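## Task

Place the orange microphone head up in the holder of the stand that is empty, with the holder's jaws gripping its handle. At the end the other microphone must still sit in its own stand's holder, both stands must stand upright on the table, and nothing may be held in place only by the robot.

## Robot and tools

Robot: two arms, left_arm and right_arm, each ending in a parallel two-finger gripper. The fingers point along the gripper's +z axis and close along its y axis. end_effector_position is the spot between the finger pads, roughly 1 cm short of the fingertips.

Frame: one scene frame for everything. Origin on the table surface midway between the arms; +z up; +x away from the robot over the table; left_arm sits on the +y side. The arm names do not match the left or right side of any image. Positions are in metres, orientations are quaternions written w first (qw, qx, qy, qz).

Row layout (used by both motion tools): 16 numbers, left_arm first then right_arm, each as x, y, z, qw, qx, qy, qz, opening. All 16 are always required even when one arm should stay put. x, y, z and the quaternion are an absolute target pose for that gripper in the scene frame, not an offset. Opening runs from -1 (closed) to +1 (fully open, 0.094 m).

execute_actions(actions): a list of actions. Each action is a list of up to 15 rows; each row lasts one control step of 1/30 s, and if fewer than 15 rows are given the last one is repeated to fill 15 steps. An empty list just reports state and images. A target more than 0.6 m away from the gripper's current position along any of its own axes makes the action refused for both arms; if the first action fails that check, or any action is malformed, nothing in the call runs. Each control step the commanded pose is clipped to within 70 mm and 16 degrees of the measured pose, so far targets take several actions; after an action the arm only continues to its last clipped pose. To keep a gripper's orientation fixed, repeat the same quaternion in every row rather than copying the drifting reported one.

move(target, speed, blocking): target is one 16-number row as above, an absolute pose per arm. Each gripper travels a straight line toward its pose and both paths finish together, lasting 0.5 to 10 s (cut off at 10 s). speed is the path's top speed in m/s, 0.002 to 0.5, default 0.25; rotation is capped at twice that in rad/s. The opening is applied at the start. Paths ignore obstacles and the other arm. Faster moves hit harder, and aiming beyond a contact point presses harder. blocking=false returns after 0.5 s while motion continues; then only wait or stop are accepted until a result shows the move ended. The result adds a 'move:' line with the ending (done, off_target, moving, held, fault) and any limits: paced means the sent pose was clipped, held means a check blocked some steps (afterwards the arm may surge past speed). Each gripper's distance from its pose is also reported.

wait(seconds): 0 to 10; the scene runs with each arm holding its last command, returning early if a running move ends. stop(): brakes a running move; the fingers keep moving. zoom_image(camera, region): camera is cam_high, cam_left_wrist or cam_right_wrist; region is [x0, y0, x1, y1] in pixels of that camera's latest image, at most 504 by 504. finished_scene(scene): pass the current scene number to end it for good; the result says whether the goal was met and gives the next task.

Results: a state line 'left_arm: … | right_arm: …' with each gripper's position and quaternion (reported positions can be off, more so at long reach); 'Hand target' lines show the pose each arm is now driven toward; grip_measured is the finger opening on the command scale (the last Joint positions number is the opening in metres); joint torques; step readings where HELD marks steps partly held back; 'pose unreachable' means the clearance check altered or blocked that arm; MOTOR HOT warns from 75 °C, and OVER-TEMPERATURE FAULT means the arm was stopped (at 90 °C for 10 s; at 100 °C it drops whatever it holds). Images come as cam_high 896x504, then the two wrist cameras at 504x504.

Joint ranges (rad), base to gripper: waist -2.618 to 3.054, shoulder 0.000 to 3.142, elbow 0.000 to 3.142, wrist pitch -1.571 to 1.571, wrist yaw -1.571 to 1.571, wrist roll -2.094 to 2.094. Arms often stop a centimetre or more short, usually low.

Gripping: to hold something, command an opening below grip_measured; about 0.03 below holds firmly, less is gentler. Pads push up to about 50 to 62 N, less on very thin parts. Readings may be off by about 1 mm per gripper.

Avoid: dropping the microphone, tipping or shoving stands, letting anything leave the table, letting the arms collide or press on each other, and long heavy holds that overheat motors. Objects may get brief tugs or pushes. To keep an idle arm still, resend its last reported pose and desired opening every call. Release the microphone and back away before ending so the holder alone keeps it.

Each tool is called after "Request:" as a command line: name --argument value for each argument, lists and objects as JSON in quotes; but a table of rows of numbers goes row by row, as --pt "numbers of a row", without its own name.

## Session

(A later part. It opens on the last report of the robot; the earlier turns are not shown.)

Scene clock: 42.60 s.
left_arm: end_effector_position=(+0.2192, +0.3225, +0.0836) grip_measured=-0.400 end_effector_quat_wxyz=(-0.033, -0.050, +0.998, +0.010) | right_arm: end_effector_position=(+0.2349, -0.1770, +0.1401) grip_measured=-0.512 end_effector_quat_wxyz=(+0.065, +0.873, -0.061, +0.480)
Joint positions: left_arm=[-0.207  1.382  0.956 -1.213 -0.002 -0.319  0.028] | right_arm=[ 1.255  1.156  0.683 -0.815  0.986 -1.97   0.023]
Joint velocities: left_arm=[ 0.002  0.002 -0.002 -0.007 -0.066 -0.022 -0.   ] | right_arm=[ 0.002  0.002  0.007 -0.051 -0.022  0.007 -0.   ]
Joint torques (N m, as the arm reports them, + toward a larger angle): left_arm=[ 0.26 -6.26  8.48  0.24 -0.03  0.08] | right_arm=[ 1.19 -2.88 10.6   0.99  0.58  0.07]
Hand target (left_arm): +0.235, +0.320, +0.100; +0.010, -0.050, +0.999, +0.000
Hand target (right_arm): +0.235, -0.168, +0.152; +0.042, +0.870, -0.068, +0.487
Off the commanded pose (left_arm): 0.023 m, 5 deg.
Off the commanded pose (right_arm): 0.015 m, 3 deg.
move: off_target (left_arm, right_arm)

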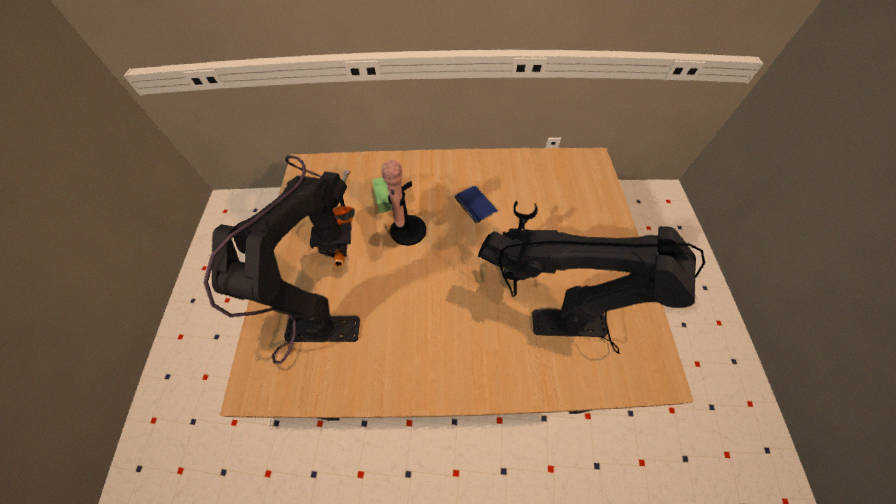

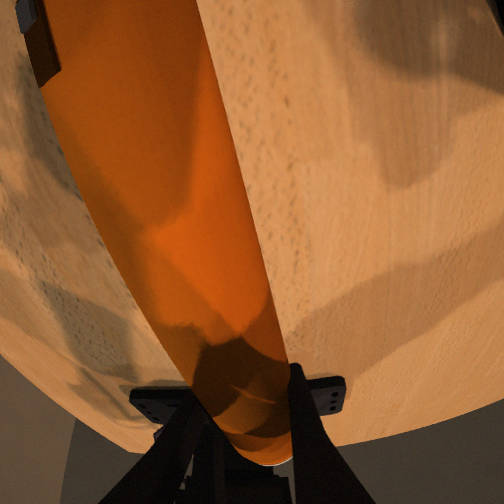

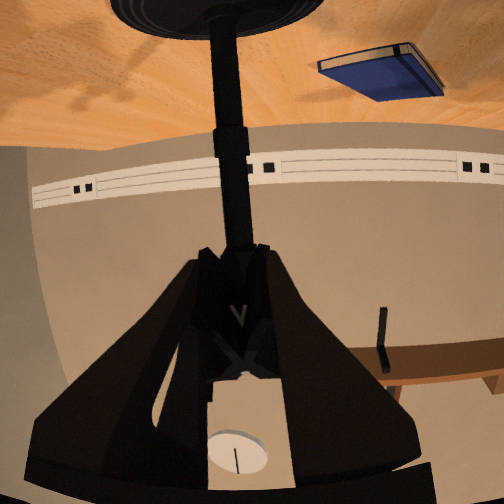

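Request:
move --target '[0.20,0.33,0.18,0.381,0.097,0.919,-0.040,-0.48,0.188,-0.118,0.152,-0.0157,0.8715,0.039,0.4887,-0.6]' --speed 0.2

Scene clock: 46.77 s.
left_arm: end_effector_position=(+0.1841, +0.3344, +0.1670) grip_measured=-0.400 end_effector_quat_wxyz=(+0.332, +0.088, +0.939, -0.024) | right_arm: end_effector_position=(+0.1867, -0.1278, +0.1413) grip_measured=-0.512 end_effector_quat_wxyz=(-0.003, +0.877, +0.047, +0.479)
Joint positions: left_arm=[-0.236  0.483  0.735 -1.145 -0.052 -0.042  0.028] | right_arm=[ 1.542  1.156  0.699 -0.874  0.98  -1.904  0.023]
Joint velocities: left_arm=[ 0.046  0.002 -0.007  0.051  0.007  0.051 -0.   ] | right_arm=[ 0.017 -0.022 -0.007  0.022 -0.007 -0.051  0.   ]
Joint torques (N m, as the arm reports them, + toward a larger angle): left_arm=[0.77 0.2  6.16 2.36 0.08 0.12] | right_arm=[ 1.06 -1.15 10.76  0.96  0.77  0.08]
Hand target (left_arm): +0.197, +0.331, +0.184; +0.381, +0.090, +0.920, -0.032
Hand target (right_arm): +0.187, -0.118, +0.152; -0.018, +0.872, +0.038, +0.488
Off the commanded pose (left_arm): 0.021 m, 6 deg.
Off the commanded pose (right_arm): 0.015 m, 2 deg.
move: off_target (left_arm, right_arm)

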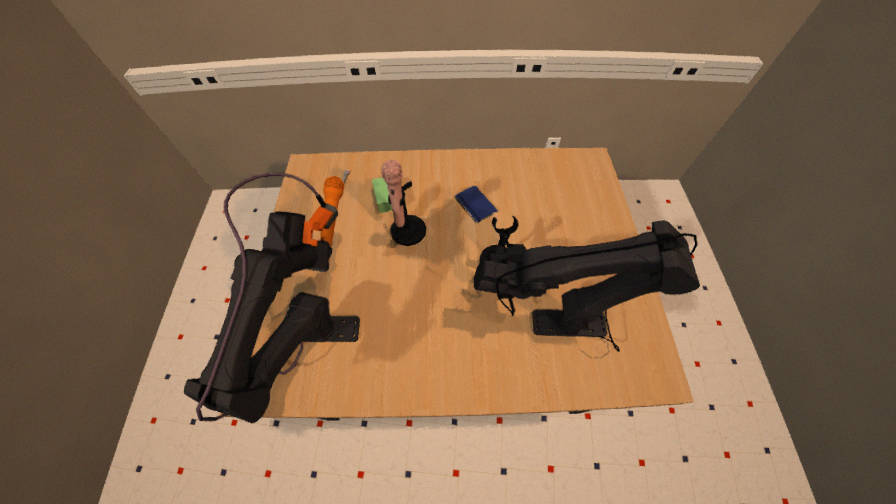

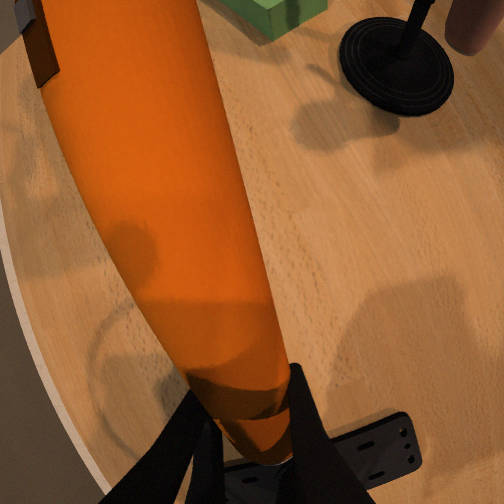

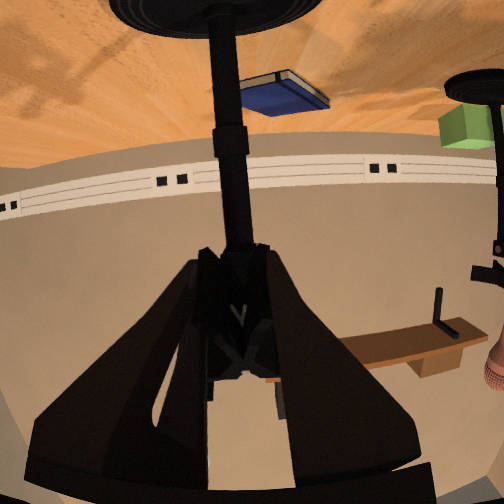

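Request:
move --target '[0.205,0.305,0.23,0.550,0.144,0.816,-0.097,-0.48,0.127,-0.083,0.152,-0.0752,0.8602,0.1449,0.4832,-0.6]' --speed 0.12

Scene clock: 50.30 s.
left_arm: end_effector_position=(+0.1942, +0.3094, +0.2066) grip_measured=-0.400 end_effector_quat_wxyz=(+0.503, +0.136, +0.849, -0.087) | right_arm: end_effector_position=(+0.1285, -0.0925, +0.1409) grip_measured=-0.512 end_effector_quat_wxyz=(-0.060, +0.864, +0.153, +0.476)
Joint positions: left_arm=[-0.219  0.206  0.617 -0.911  0.088  0.035  0.028] | right_arm=[ 1.835  1.191  0.722 -0.937  0.992 -1.816  0.023]
Joint velocities: left_arm=[ 0.027 -0.007 -0.022 -0.037  0.051 -0.037  0.001] | right_arm=[-0.002 -0.007 -0.017  0.022  0.022  0.022  0.   ]
Joint torques (N m, as the arm reports them, + toward a larger angle): left_arm=[0.67 1.59 5.74 2.83 0.22 0.12] | right_arm=[ 1.07 -1.71 10.55  0.78  0.78  0.08]
Hand target (left_arm): +0.201, +0.307, +0.231; +0.551, +0.138, +0.818, -0.092
Hand target (right_arm): +0.126, -0.083, +0.152; -0.078, +0.860, +0.144, +0.483
Off the commanded pose (left_arm): 0.026 m, 7 deg.
Off the commanded pose (right_arm): 0.015 m, 2 deg.
move: off_target (left_arm, right_arm)

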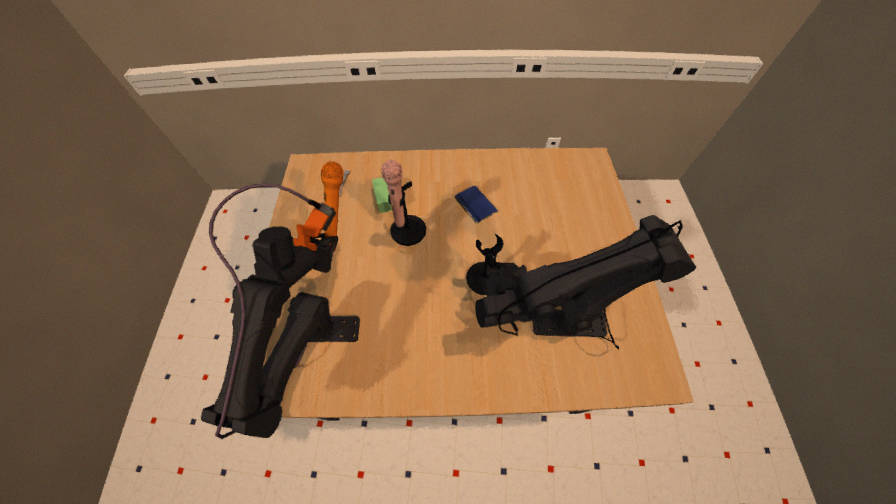

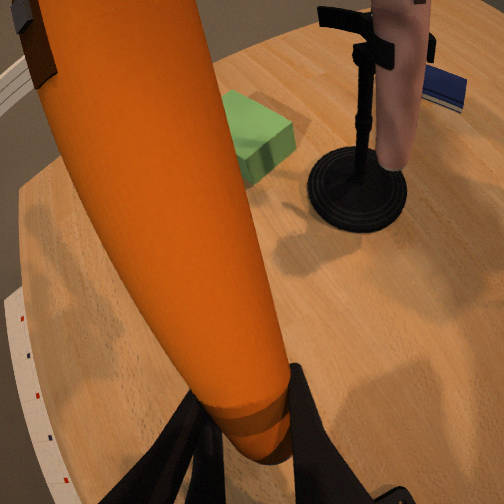

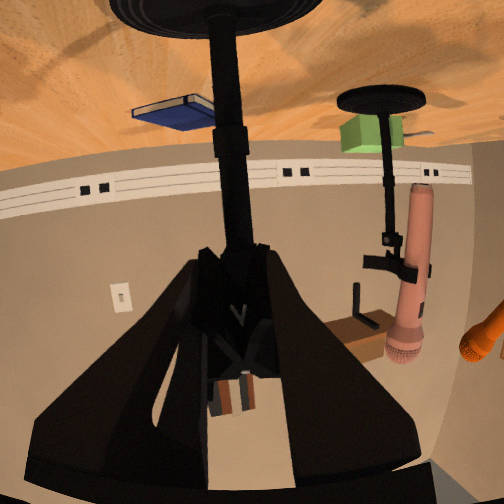

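Request:
move --target '[0.165,0.204,0.24,0.520,0.346,0.742,-0.243,-0.48,0.065,-0.064,0.152,-0.1293,0.8383,0.2413,0.4715,-0.6]' --speed 0.13

Scene clock: 53.33 s.
left_arm: end_effector_position=(+0.1603, +0.2136, +0.2185) grip_measured=-0.400 end_effector_quat_wxyz=(+0.491, +0.342, +0.768, -0.227) | right_arm: end_effector_position=(+0.0688, -0.0733, +0.1410) grip_measured=-0.512 end_effector_quat_wxyz=(-0.112, +0.842, +0.250, +0.465)
Joint positions: left_arm=[-0.76   0.261  0.584 -0.75   0.075  0.02   0.028] | right_arm=[ 2.096  1.226  0.747 -0.985  0.994 -1.75   0.023]
Joint velocities: left_arm=[ 0.002 -0.012 -0.002  0.007 -0.051  0.037 -0.001] | right_arm=[-0.002 -0.007  0.012  0.037 -0.066 -0.051 -0.   ]
Joint torques (N m, as the arm reports them, + toward a larger angle): left_arm=[-0.62  3.32  6.08  2.95  0.14  0.16] | right_arm=[ 1.06 -1.93 10.42  0.69  0.81  0.09]
Hand target (left_arm): +0.164, +0.205, +0.240; +0.524, +0.343, +0.740, -0.244
Hand target (right_arm): +0.064, -0.065, +0.152; -0.131, +0.839, +0.241, +0.471
Off the commanded pose (left_arm): 0.024 m, 5 deg.
Off the commanded pose (right_arm): 0.015 m, 2 deg.
move: off_target (left_arm, right_arm)

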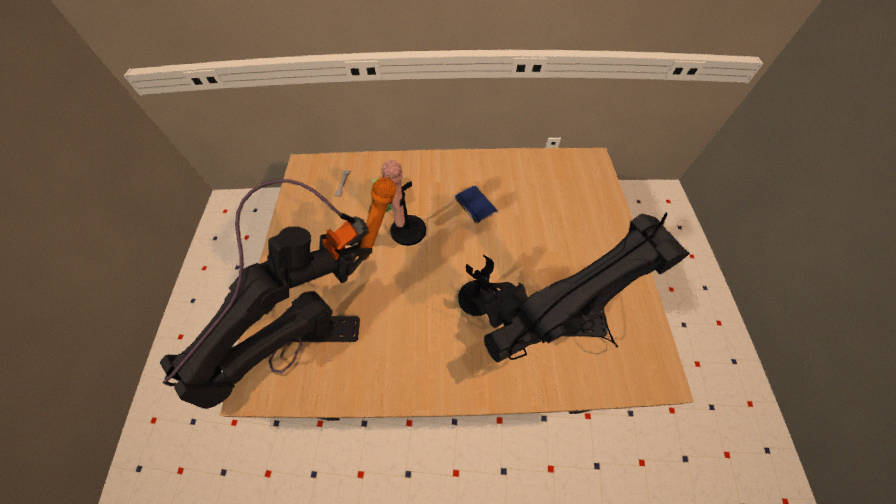

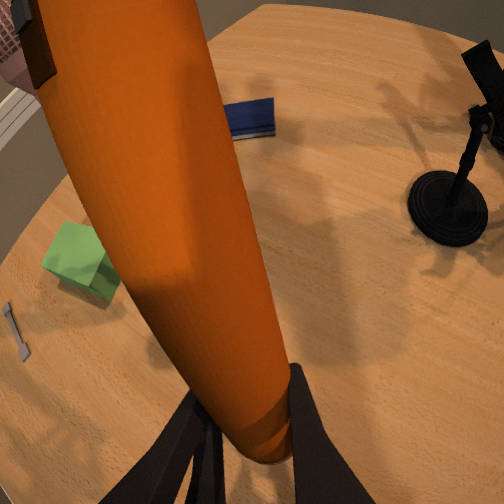

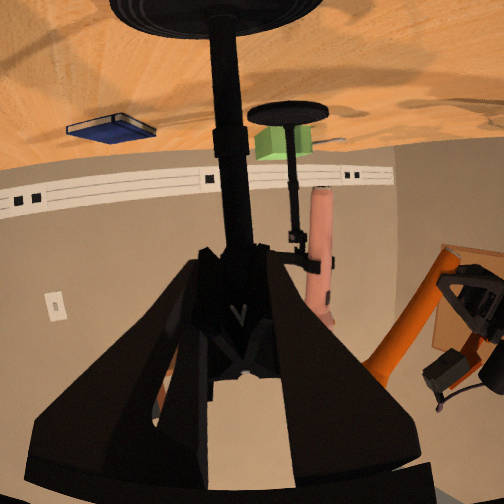

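Request:
move --target '[0.18,0.05,0.215,0.535,0.695,0.420,-0.237,-0.48,0.068,-0.070,0.145,-0.1293,0.8383,0.2413,0.4715,-0.56]' --speed 0.2

Scene clock: 58.93 s.
left_arm: end_effector_position=(+0.1794, +0.0638, +0.1786) grip_measured=-0.401 end_effector_quat_wxyz=(+0.498, +0.702, +0.456, -0.227) | right_arm: end_effector_position=(+0.0686, -0.0734, +0.1406) grip_measured=-0.512 end_effector_quat_wxyz=(-0.112, +0.842, +0.250, +0.464)
Joint positions: left_arm=[-0.803  1.039  0.547  0.003  0.551  0.838  0.028] | right_arm=[ 2.096  1.226  0.747 -0.986  0.992 -1.75   0.023]
Joint velocities: left_arm=[ 0.002  0.007  0.002  0.007  0.007 -0.022 -0.   ] | right_arm=[-0.002 -0.017 -0.002 -0.007 -0.022 -0.037 -0.001]
Joint torques (N m, as the arm reports them, + toward a larger angle): left_arm=[-0.71 -1.79  9.82  2.52  0.53 -0.02] | right_arm=[ 0.62 -3.36  6.57  0.96  0.83  0.04]
Hand target (left_arm): +0.180, +0.052, +0.213; +0.537, +0.693, +0.418, -0.236
Hand target (right_arm): +0.068, -0.070, +0.145; -0.129, +0.839, +0.241, +0.471
Off the commanded pose (left_arm): 0.039 m, 6 deg.
Off the commanded pose (right_arm): 0.006 m, 2 deg.
move: off_target (left_arm)

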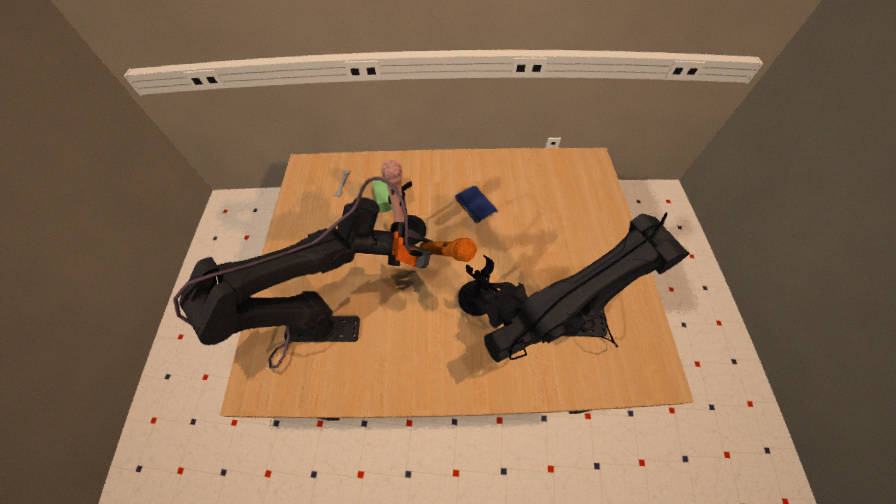

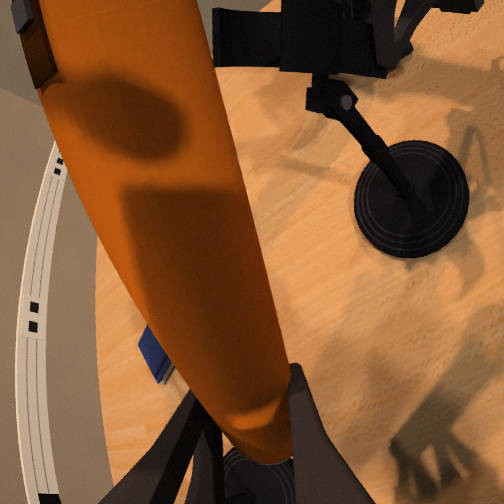

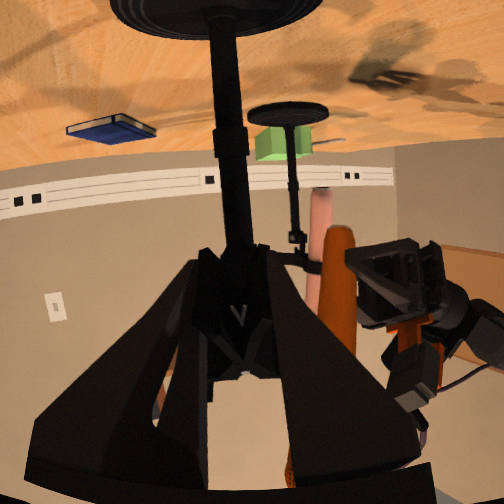

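Request:
move --target '[0.204,-0.005,0.225,0.572,0.688,0.384,-0.247,-0.48,0.068,-0.070,0.145,-0.1293,0.8383,0.2413,0.4715,-0.56]' --speed 0.1

Request:
zoom_image --camera "cam_high" --region '[350,150,570,350]'

Scene clock: 60.97 s.
left_arm: end_effector_position=(+0.2027, +0.0097, +0.1887) grip_measured=-0.401 end_effector_quat_wxyz=(+0.532, +0.701, +0.414, -0.232) | right_arm: end_effector_position=(+0.0686, -0.0734, +0.1406) grip_measured=-0.512 end_effector_quat_wxyz=(-0.112, +0.842, +0.250, +0.464)
Joint positions: left_arm=[-0.859  1.3    0.656  0.253  0.543  0.837  0.028] | right_arm=[ 2.096  1.226  0.747 -0.986  0.992 -1.75   0.023]
Joint velocities: left_arm=[ 0.002  0.002 -0.002  0.095  0.037  0.022  0.001] | right_arm=[-0.002  0.007 -0.022  0.037  0.037 -0.037  0.   ]
Joint torques (N m, as the arm reports them, + toward a larger angle): left_arm=[-0.91 -4.01  9.73  2.55  0.45 -0.3 ] | right_arm=[ 0.62 -3.36  6.57  0.96  0.84  0.04]
Hand target (left_arm): +0.203, -0.002, +0.225; +0.569, +0.684, +0.383, -0.246
Hand target (right_arm): +0.068, -0.070, +0.145; -0.129, +0.839, +0.241, +0.471
Off the commanded pose (left_arm): 0.039 m, 6 deg.
Off the commanded pose (right_arm): 0.006 m, 2 deg.
move: off_target (left_arm)

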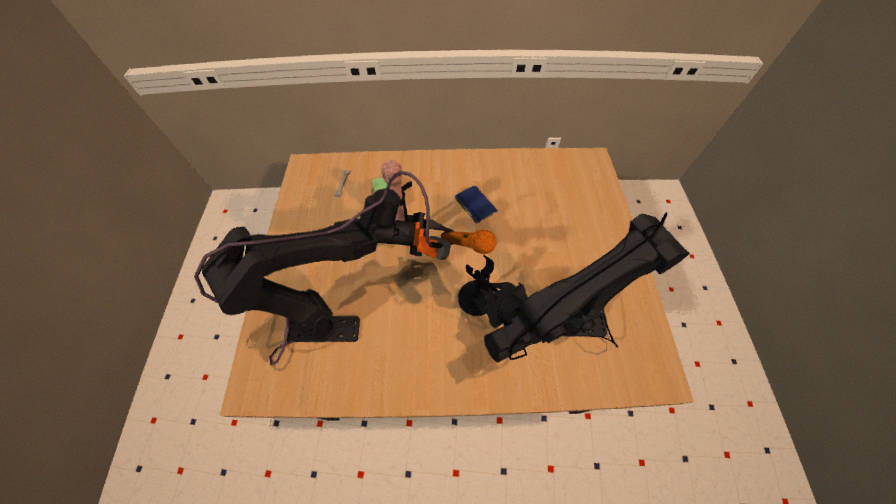

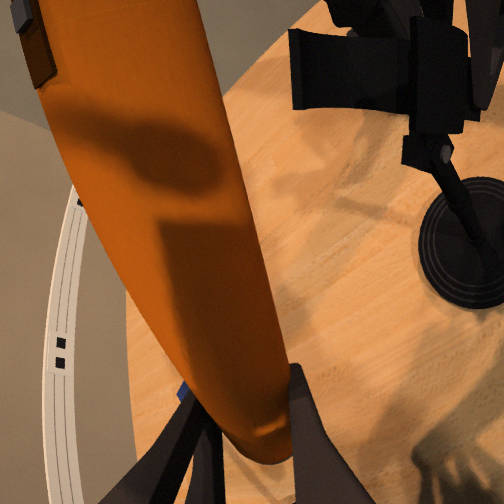

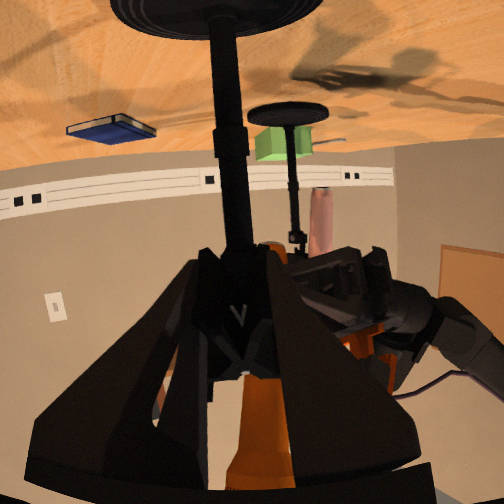

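Region (350, 150, 570, 350) of cam_high's 896x504 image, scaled by 2.291, with more detail than that image has; it fills the top 458 rows of this view, and the rest is white.

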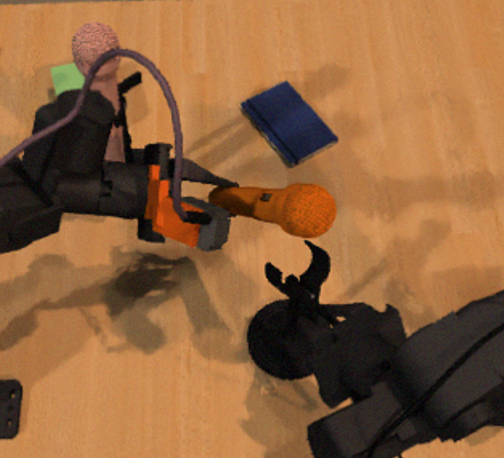

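Request:
move --target '[0.206,-0.028,0.219,0.592,0.669,0.348,-0.288,-0.48,0.068,-0.070,0.145,-0.1293,0.8383,0.2413,0.4715,-0.56]' --speed 0.07

Request:
zoom_image --camera "cam_high" --region '[350,150,570,350]'

Scene clock: 64.17 s.
left_arm: end_effector_position=(+0.2063, -0.0170, +0.1890) grip_measured=-0.401 end_effector_quat_wxyz=(+0.562, +0.682, +0.377, -0.275) | right_arm: end_effector_position=(+0.0686, -0.0734, +0.1406) grip_measured=-0.512 end_effector_quat_wxyz=(-0.112, +0.842, +0.250, +0.464)
Joint positions: left_arm=[-0.863  1.46   0.656  0.533  0.629  0.772  0.028] | right_arm=[ 2.096  1.226  0.747 -0.986  0.992 -1.75   0.023]
Joint velocities: left_arm=[ 0.002  0.002  0.002  0.037  0.081 -0.022 -0.   ] | right_arm=[-0.007 -0.012  0.012  0.022 -0.051  0.066  0.   ]
Joint torques (N m, as the arm reports them, + toward a larger angle): left_arm=[-0.84 -5.1   8.87  2.54  0.38 -0.21] | right_arm=[ 0.63 -3.37  6.58  0.96  0.84  0.05]
Hand target (left_arm): +0.205, -0.026, +0.219; +0.592, +0.668, +0.349, -0.288
Hand target (right_arm): +0.068, -0.070, +0.145; -0.129, +0.839, +0.241, +0.471
Off the commanded pose (left_arm): 0.032 m, 5 deg.
Off the commanded pose (right_arm): 0.006 m, 2 deg.
move: off_target (left_arm)

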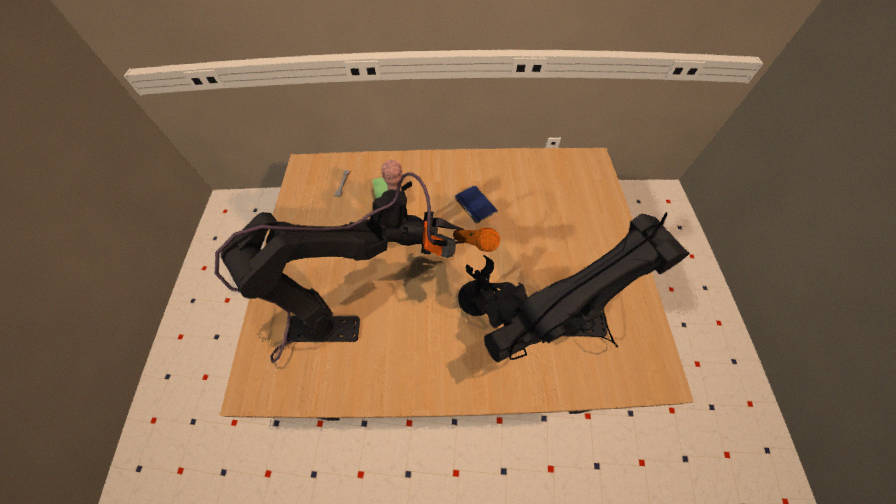

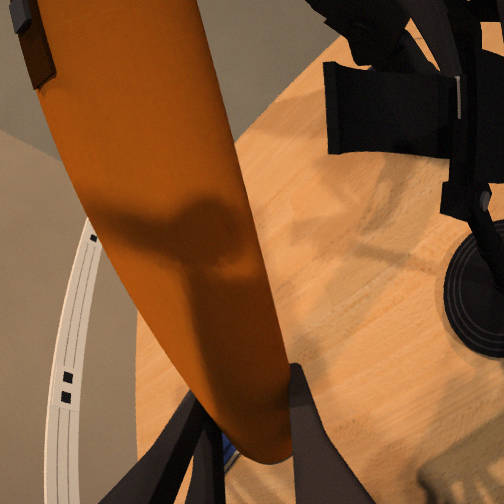

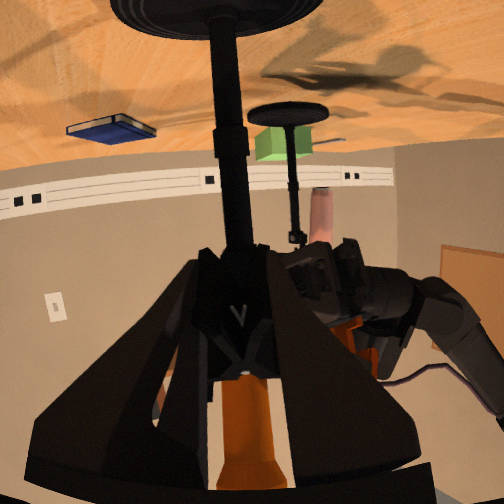

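Region (350, 150, 570, 350) of cam_high's 896x504 image, scaled by 2.291, with more detail than that image has; it fills the top 458 rows of this view, and the rest is white.

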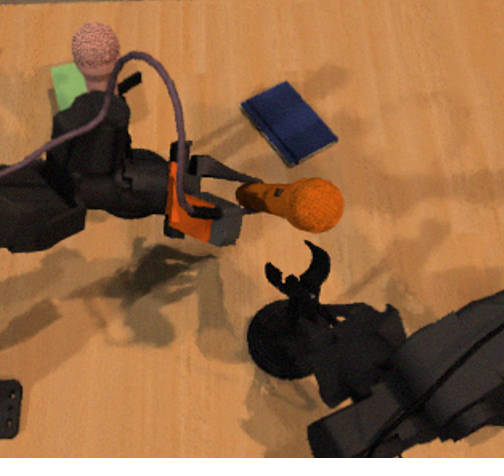

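Request:
move --target '[0.181,-0.042,0.203,0.592,0.669,0.348,-0.288,-0.48,0.068,-0.070,0.145,-0.1293,0.8383,0.2413,0.4715,-0.56]' --speed 0.05

Request:
zoom_image --camera "cam_high" --region '[400,190,550,330]'

Scene clock: 67.07 s.
left_arm: end_effector_position=(+0.1837, -0.0398, +0.1909) grip_measured=-0.401 end_effector_quat_wxyz=(+0.574, +0.682, +0.358, -0.278) | right_arm: end_effector_position=(+0.0686, -0.0734, +0.1406) grip_measured=-0.512 end_effector_quat_wxyz=(-0.112, +0.842, +0.250, +0.464)
Joint positions: left_arm=[-0.968  1.496  0.656  0.619  0.549  0.753  0.028] | right_arm=[ 2.096  1.226  0.747 -0.986  0.992 -1.75   0.023]
Joint velocities: left_arm=[-0.012  0.002 -0.002  0.037  0.007 -0.066  0.001] | right_arm=[-0.012  0.007  0.007 -0.022 -0.037 -0.11   0.001]
Joint torques (N m, as the arm reports them, + toward a larger angle): left_arm=[-0.63 -5.59  5.45  2.61  0.15 -0.28] | right_arm=[ 0.63 -3.36  6.59  0.96  0.84  0.04]
Hand target (left_arm): +0.181, -0.042, +0.203; +0.591, +0.668, +0.348, -0.288
Hand target (right_arm): +0.068, -0.070, +0.145; -0.129, +0.839, +0.241, +0.471
Off the commanded pose (left_arm): 0.013 m, 3 deg.
Off the commanded pose (right_arm): 0.006 m, 2 deg.
move: off_target (left_arm)

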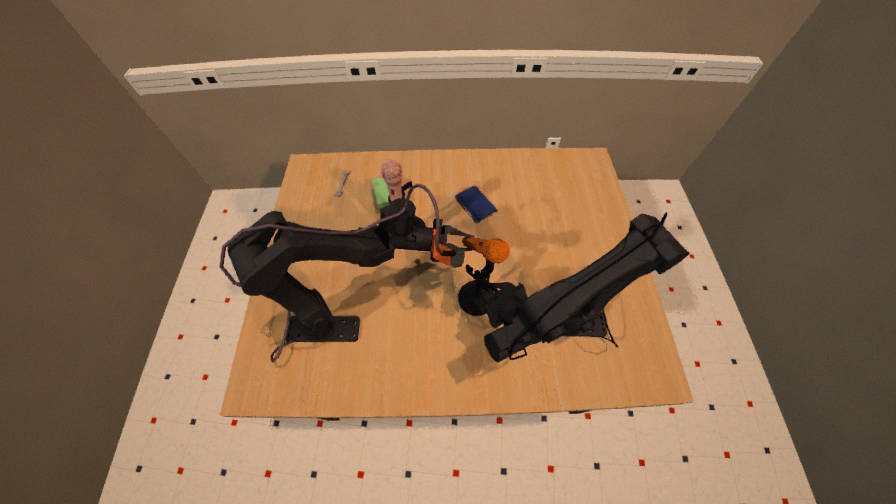

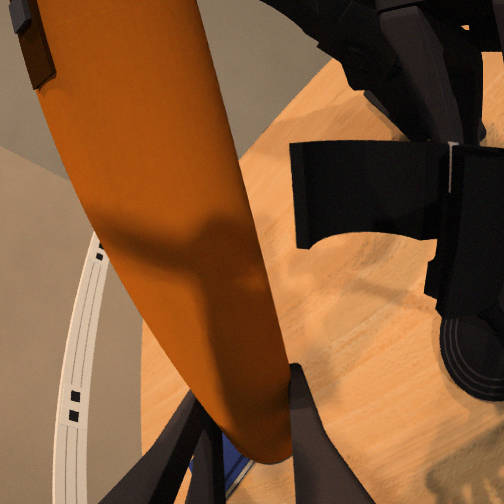

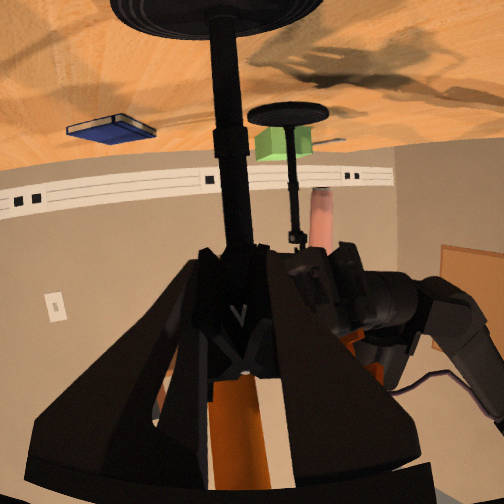

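Region (400, 190, 550, 330) of cam_high's 896x504 image, scaled by 3.360, with more detail than that image has; it fills the top 470 rows of this view, and the rest is white.

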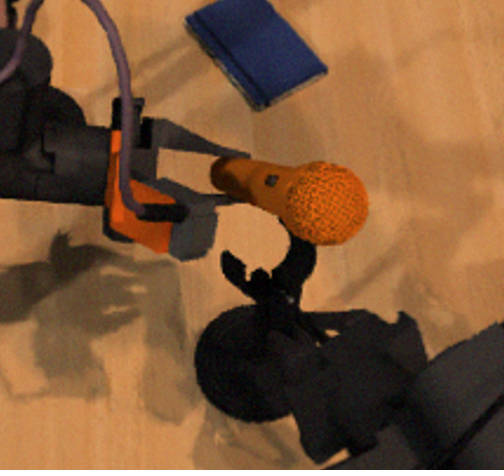

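Request:
move --target '[0.173,-0.035,0.183,0.579,0.670,0.367,-0.285,-0.48,0.068,-0.070,0.145,-0.1293,0.8383,0.2413,0.4715,-0.56]' --speed 0.04

Request:
zoom_image --camera "cam_high" --region '[400,190,550,330]'

Scene clock: 68.50 s.
left_arm: end_effector_position=(+0.1749, -0.0306, +0.1620) grip_measured=-0.401 end_effector_quat_wxyz=(+0.551, +0.689, +0.383, -0.274) | right_arm: end_effector_position=(+0.0686, -0.0734, +0.1406) grip_measured=-0.512 end_effector_quat_wxyz=(-0.112, +0.842, +0.250, +0.464)
Joint positions: left_arm=[-0.988  1.496  0.584  0.631  0.509  0.742  0.028] | right_arm=[ 2.096  1.226  0.747 -0.986  0.992 -1.75   0.023]
Joint velocities: left_arm=[-0.007  0.012  0.002  0.066  0.051 -0.051 -0.   ] | right_arm=[-0.007  0.017 -0.002 -0.051  0.007 -0.007 -0.   ]
Joint torques (N m, as the arm reports them, + toward a larger angle): left_arm=[-0.61 -6.16  5.84  2.63  0.21 -0.3 ] | right_arm=[ 0.63 -3.37  6.56  0.96  0.84  0.04]
Hand target (left_arm): +0.173, -0.034, +0.183; +0.578, +0.671, +0.367, -0.285
Hand target (right_arm): +0.068, -0.070, +0.145; -0.129, +0.839, +0.241, +0.471
Off the commanded pose (left_arm): 0.022 m, 4 deg.
Off the commanded pose (right_arm): 0.006 m, 2 deg.
move: off_target (left_arm)

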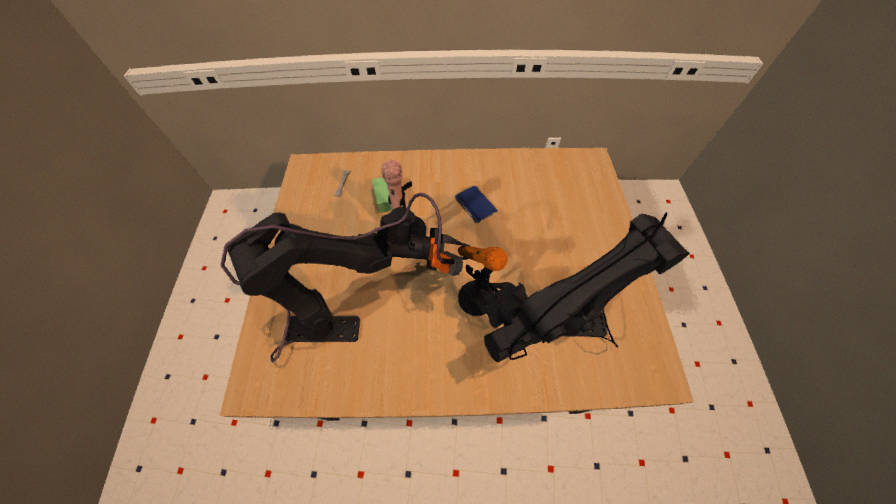

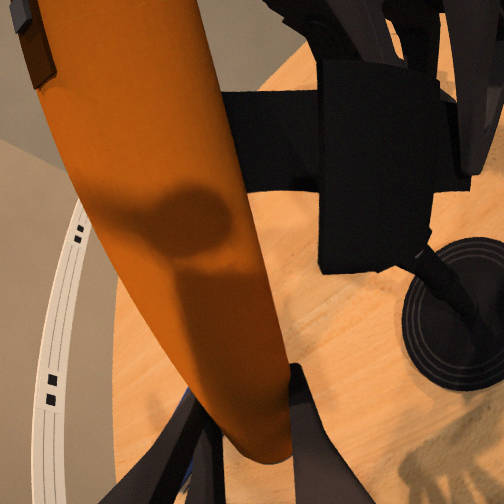

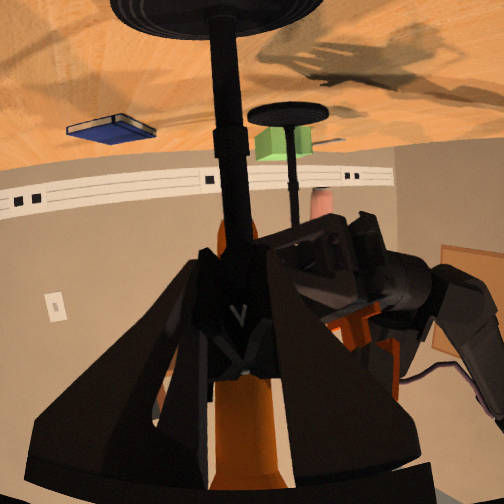

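Region (400, 190, 550, 330) of cam_high's 896x504 image, scaled by 3.360, with more detail than that image has; it fills the top 470 rows of this view, and the rest is white.

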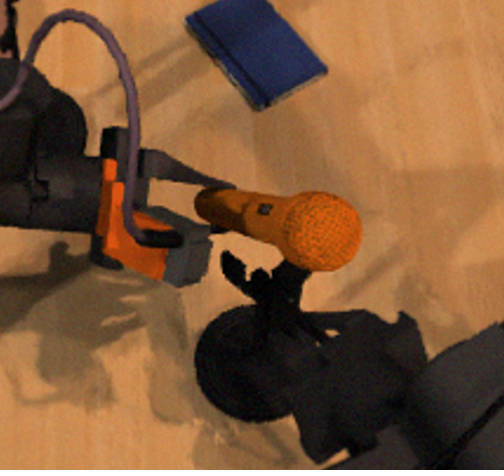

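Request:
move --target '[0.156,-0.0455,0.176,0.579,0.670,0.367,-0.285,-0.48,0.068,-0.070,0.145,-0.1293,0.8383,0.2413,0.4715,-0.56]' --speed 0.03

Request:
zoom_image --camera "cam_high" --region '[400,190,550,330]'

Scene clock: 70.90 s.
left_arm: end_effector_position=(+0.1568, -0.0408, +0.1584) grip_measured=-0.401 end_effector_quat_wxyz=(+0.554, +0.689, +0.378, -0.274) | right_arm: end_effector_position=(+0.0687, -0.0736, +0.1406) grip_measured=-0.512 end_effector_quat_wxyz=(-0.111, +0.842, +0.250, +0.464)
Joint positions: left_arm=[-1.064  1.512  0.569  0.678  0.44   0.725  0.028] | right_arm=[ 2.096  1.226  0.747 -0.987  0.992 -1.75   0.023]
Joint velocities: left_arm=[-0.017  0.002  0.002 -0.11   0.022 -0.037  0.   ] | right_arm=[-0.007 -0.007  0.007  0.007 -0.007 -0.007 -0.001]
Joint torques (N m, as the arm reports them, + toward a larger angle): left_arm=[-0.51 -5.53  5.59  2.72  0.07 -0.3 ] | right_arm=[ 0.62 -3.36  6.58  0.97  0.83  0.04]
Hand target (left_arm): +0.156, -0.045, +0.176; +0.578, +0.670, +0.368, -0.285
Hand target (right_arm): +0.068, -0.070, +0.145; -0.129, +0.839, +0.241, +0.471
Off the commanded pose (left_arm): 0.018 m, 4 deg.
Off the commanded pose (right_arm): 0.006 m, 3 deg.
move: off_target (left_arm, right_arm)

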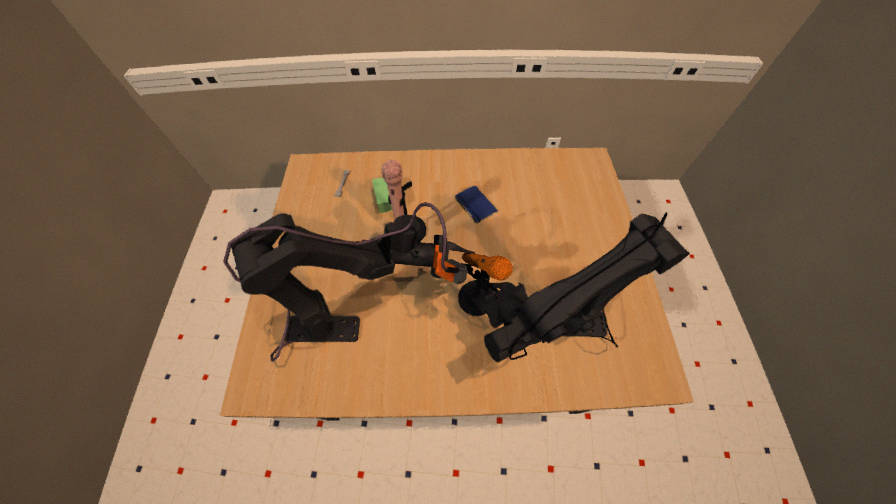

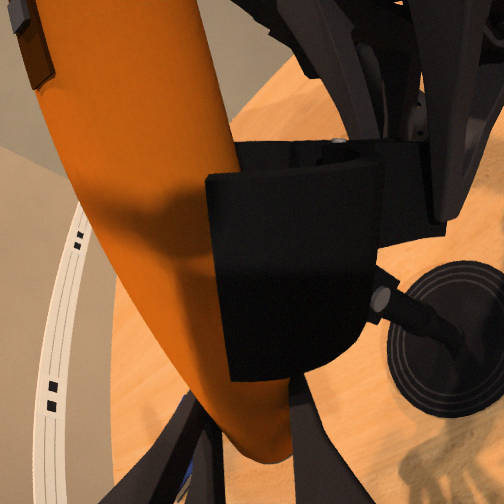

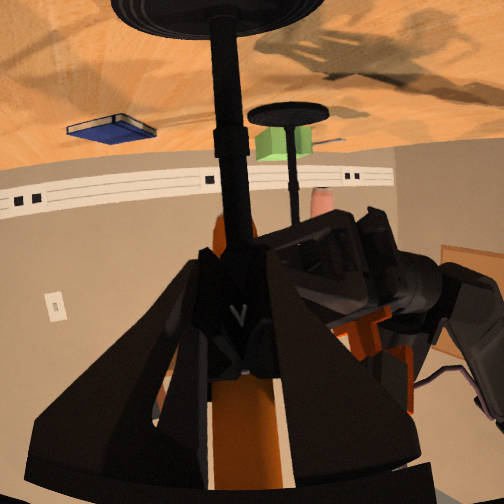

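Region (400, 190, 550, 330) of cam_high's 896x504 image, scaled by 3.360, with more detail than that image has; it fills the top 470 rows of this view, and the rest is white.

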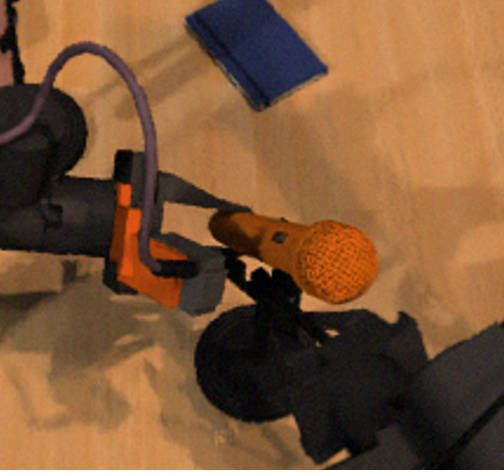

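Request:
move --target '[0.148,-0.050,0.161,0.579,0.670,0.367,-0.285,-0.48,0.068,-0.070,0.145,-0.1293,0.8383,0.2413,0.4715,-0.56]' --speed 0.025

Request:
zoom_image --camera "cam_high" --region '[400,190,550,330]'

Scene clock: 85.07 s.
left_arm: end_effector_position=(+0.1548, -0.0451, +0.1476) grip_measured=-0.401 end_effector_quat_wxyz=(+0.562, +0.683, +0.382, -0.267) | right_arm: end_effector_position=(+0.0687, -0.0737, +0.1405) grip_measured=-0.512 end_effector_quat_wxyz=(-0.111, +0.842, +0.250, +0.464)
Joint positions: left_arm=[-1.091  1.564  0.542  0.776  0.392  0.713  0.028] | right_arm=[ 2.096  1.226  0.747 -0.987  0.991 -1.749  0.023]
Joint velocities: left_arm=[ 0.007 -0.002 -0.007  0.051  0.007 -0.022 -0.   ] | right_arm=[ 0.007 -0.007 -0.022 -0.007 -0.037 -0.051 -0.001]
Joint torques (N m, as the arm reports them, + toward a larger angle): left_arm=[-1.42 -5.6   5.34  2.63  0.2  -0.26] | right_arm=[ 0.63 -3.35  6.58  0.97  0.84  0.04]
Hand target (left_arm): +0.148, -0.050, +0.161; +0.578, +0.670, +0.367, -0.285
Hand target (right_arm): +0.068, -0.070, +0.145; -0.129, +0.839, +0.241, +0.471
Off the commanded pose (left_arm): 0.016 m, 4 deg.
Off the commanded pose (right_arm): 0.006 m, 3 deg.
move: off_target (left_arm, right_arm)

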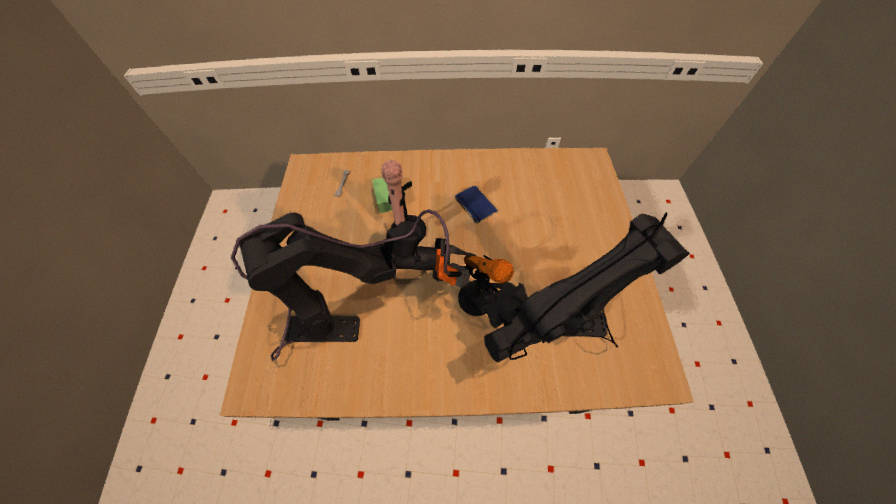

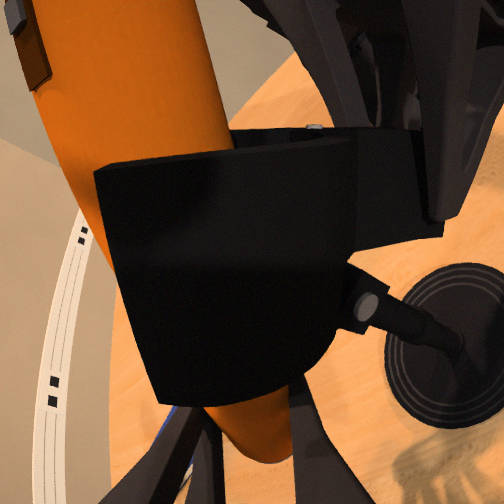

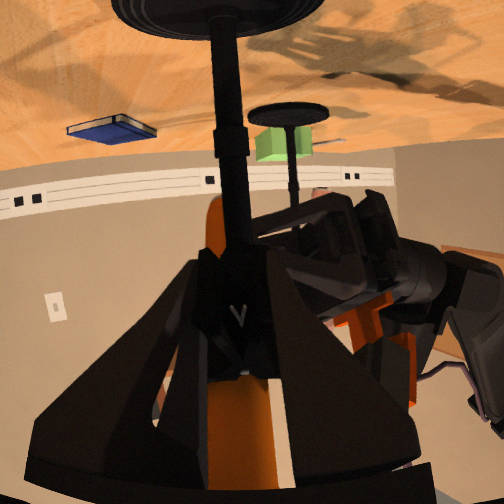

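Region (400, 190, 550, 330) of cam_high's 896x504 image, scaled by 3.360, with more detail than that image has; it fills the top 470 rows of this view, and the rest is white.

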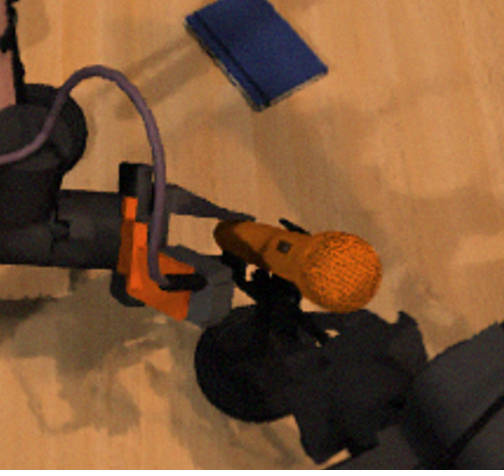

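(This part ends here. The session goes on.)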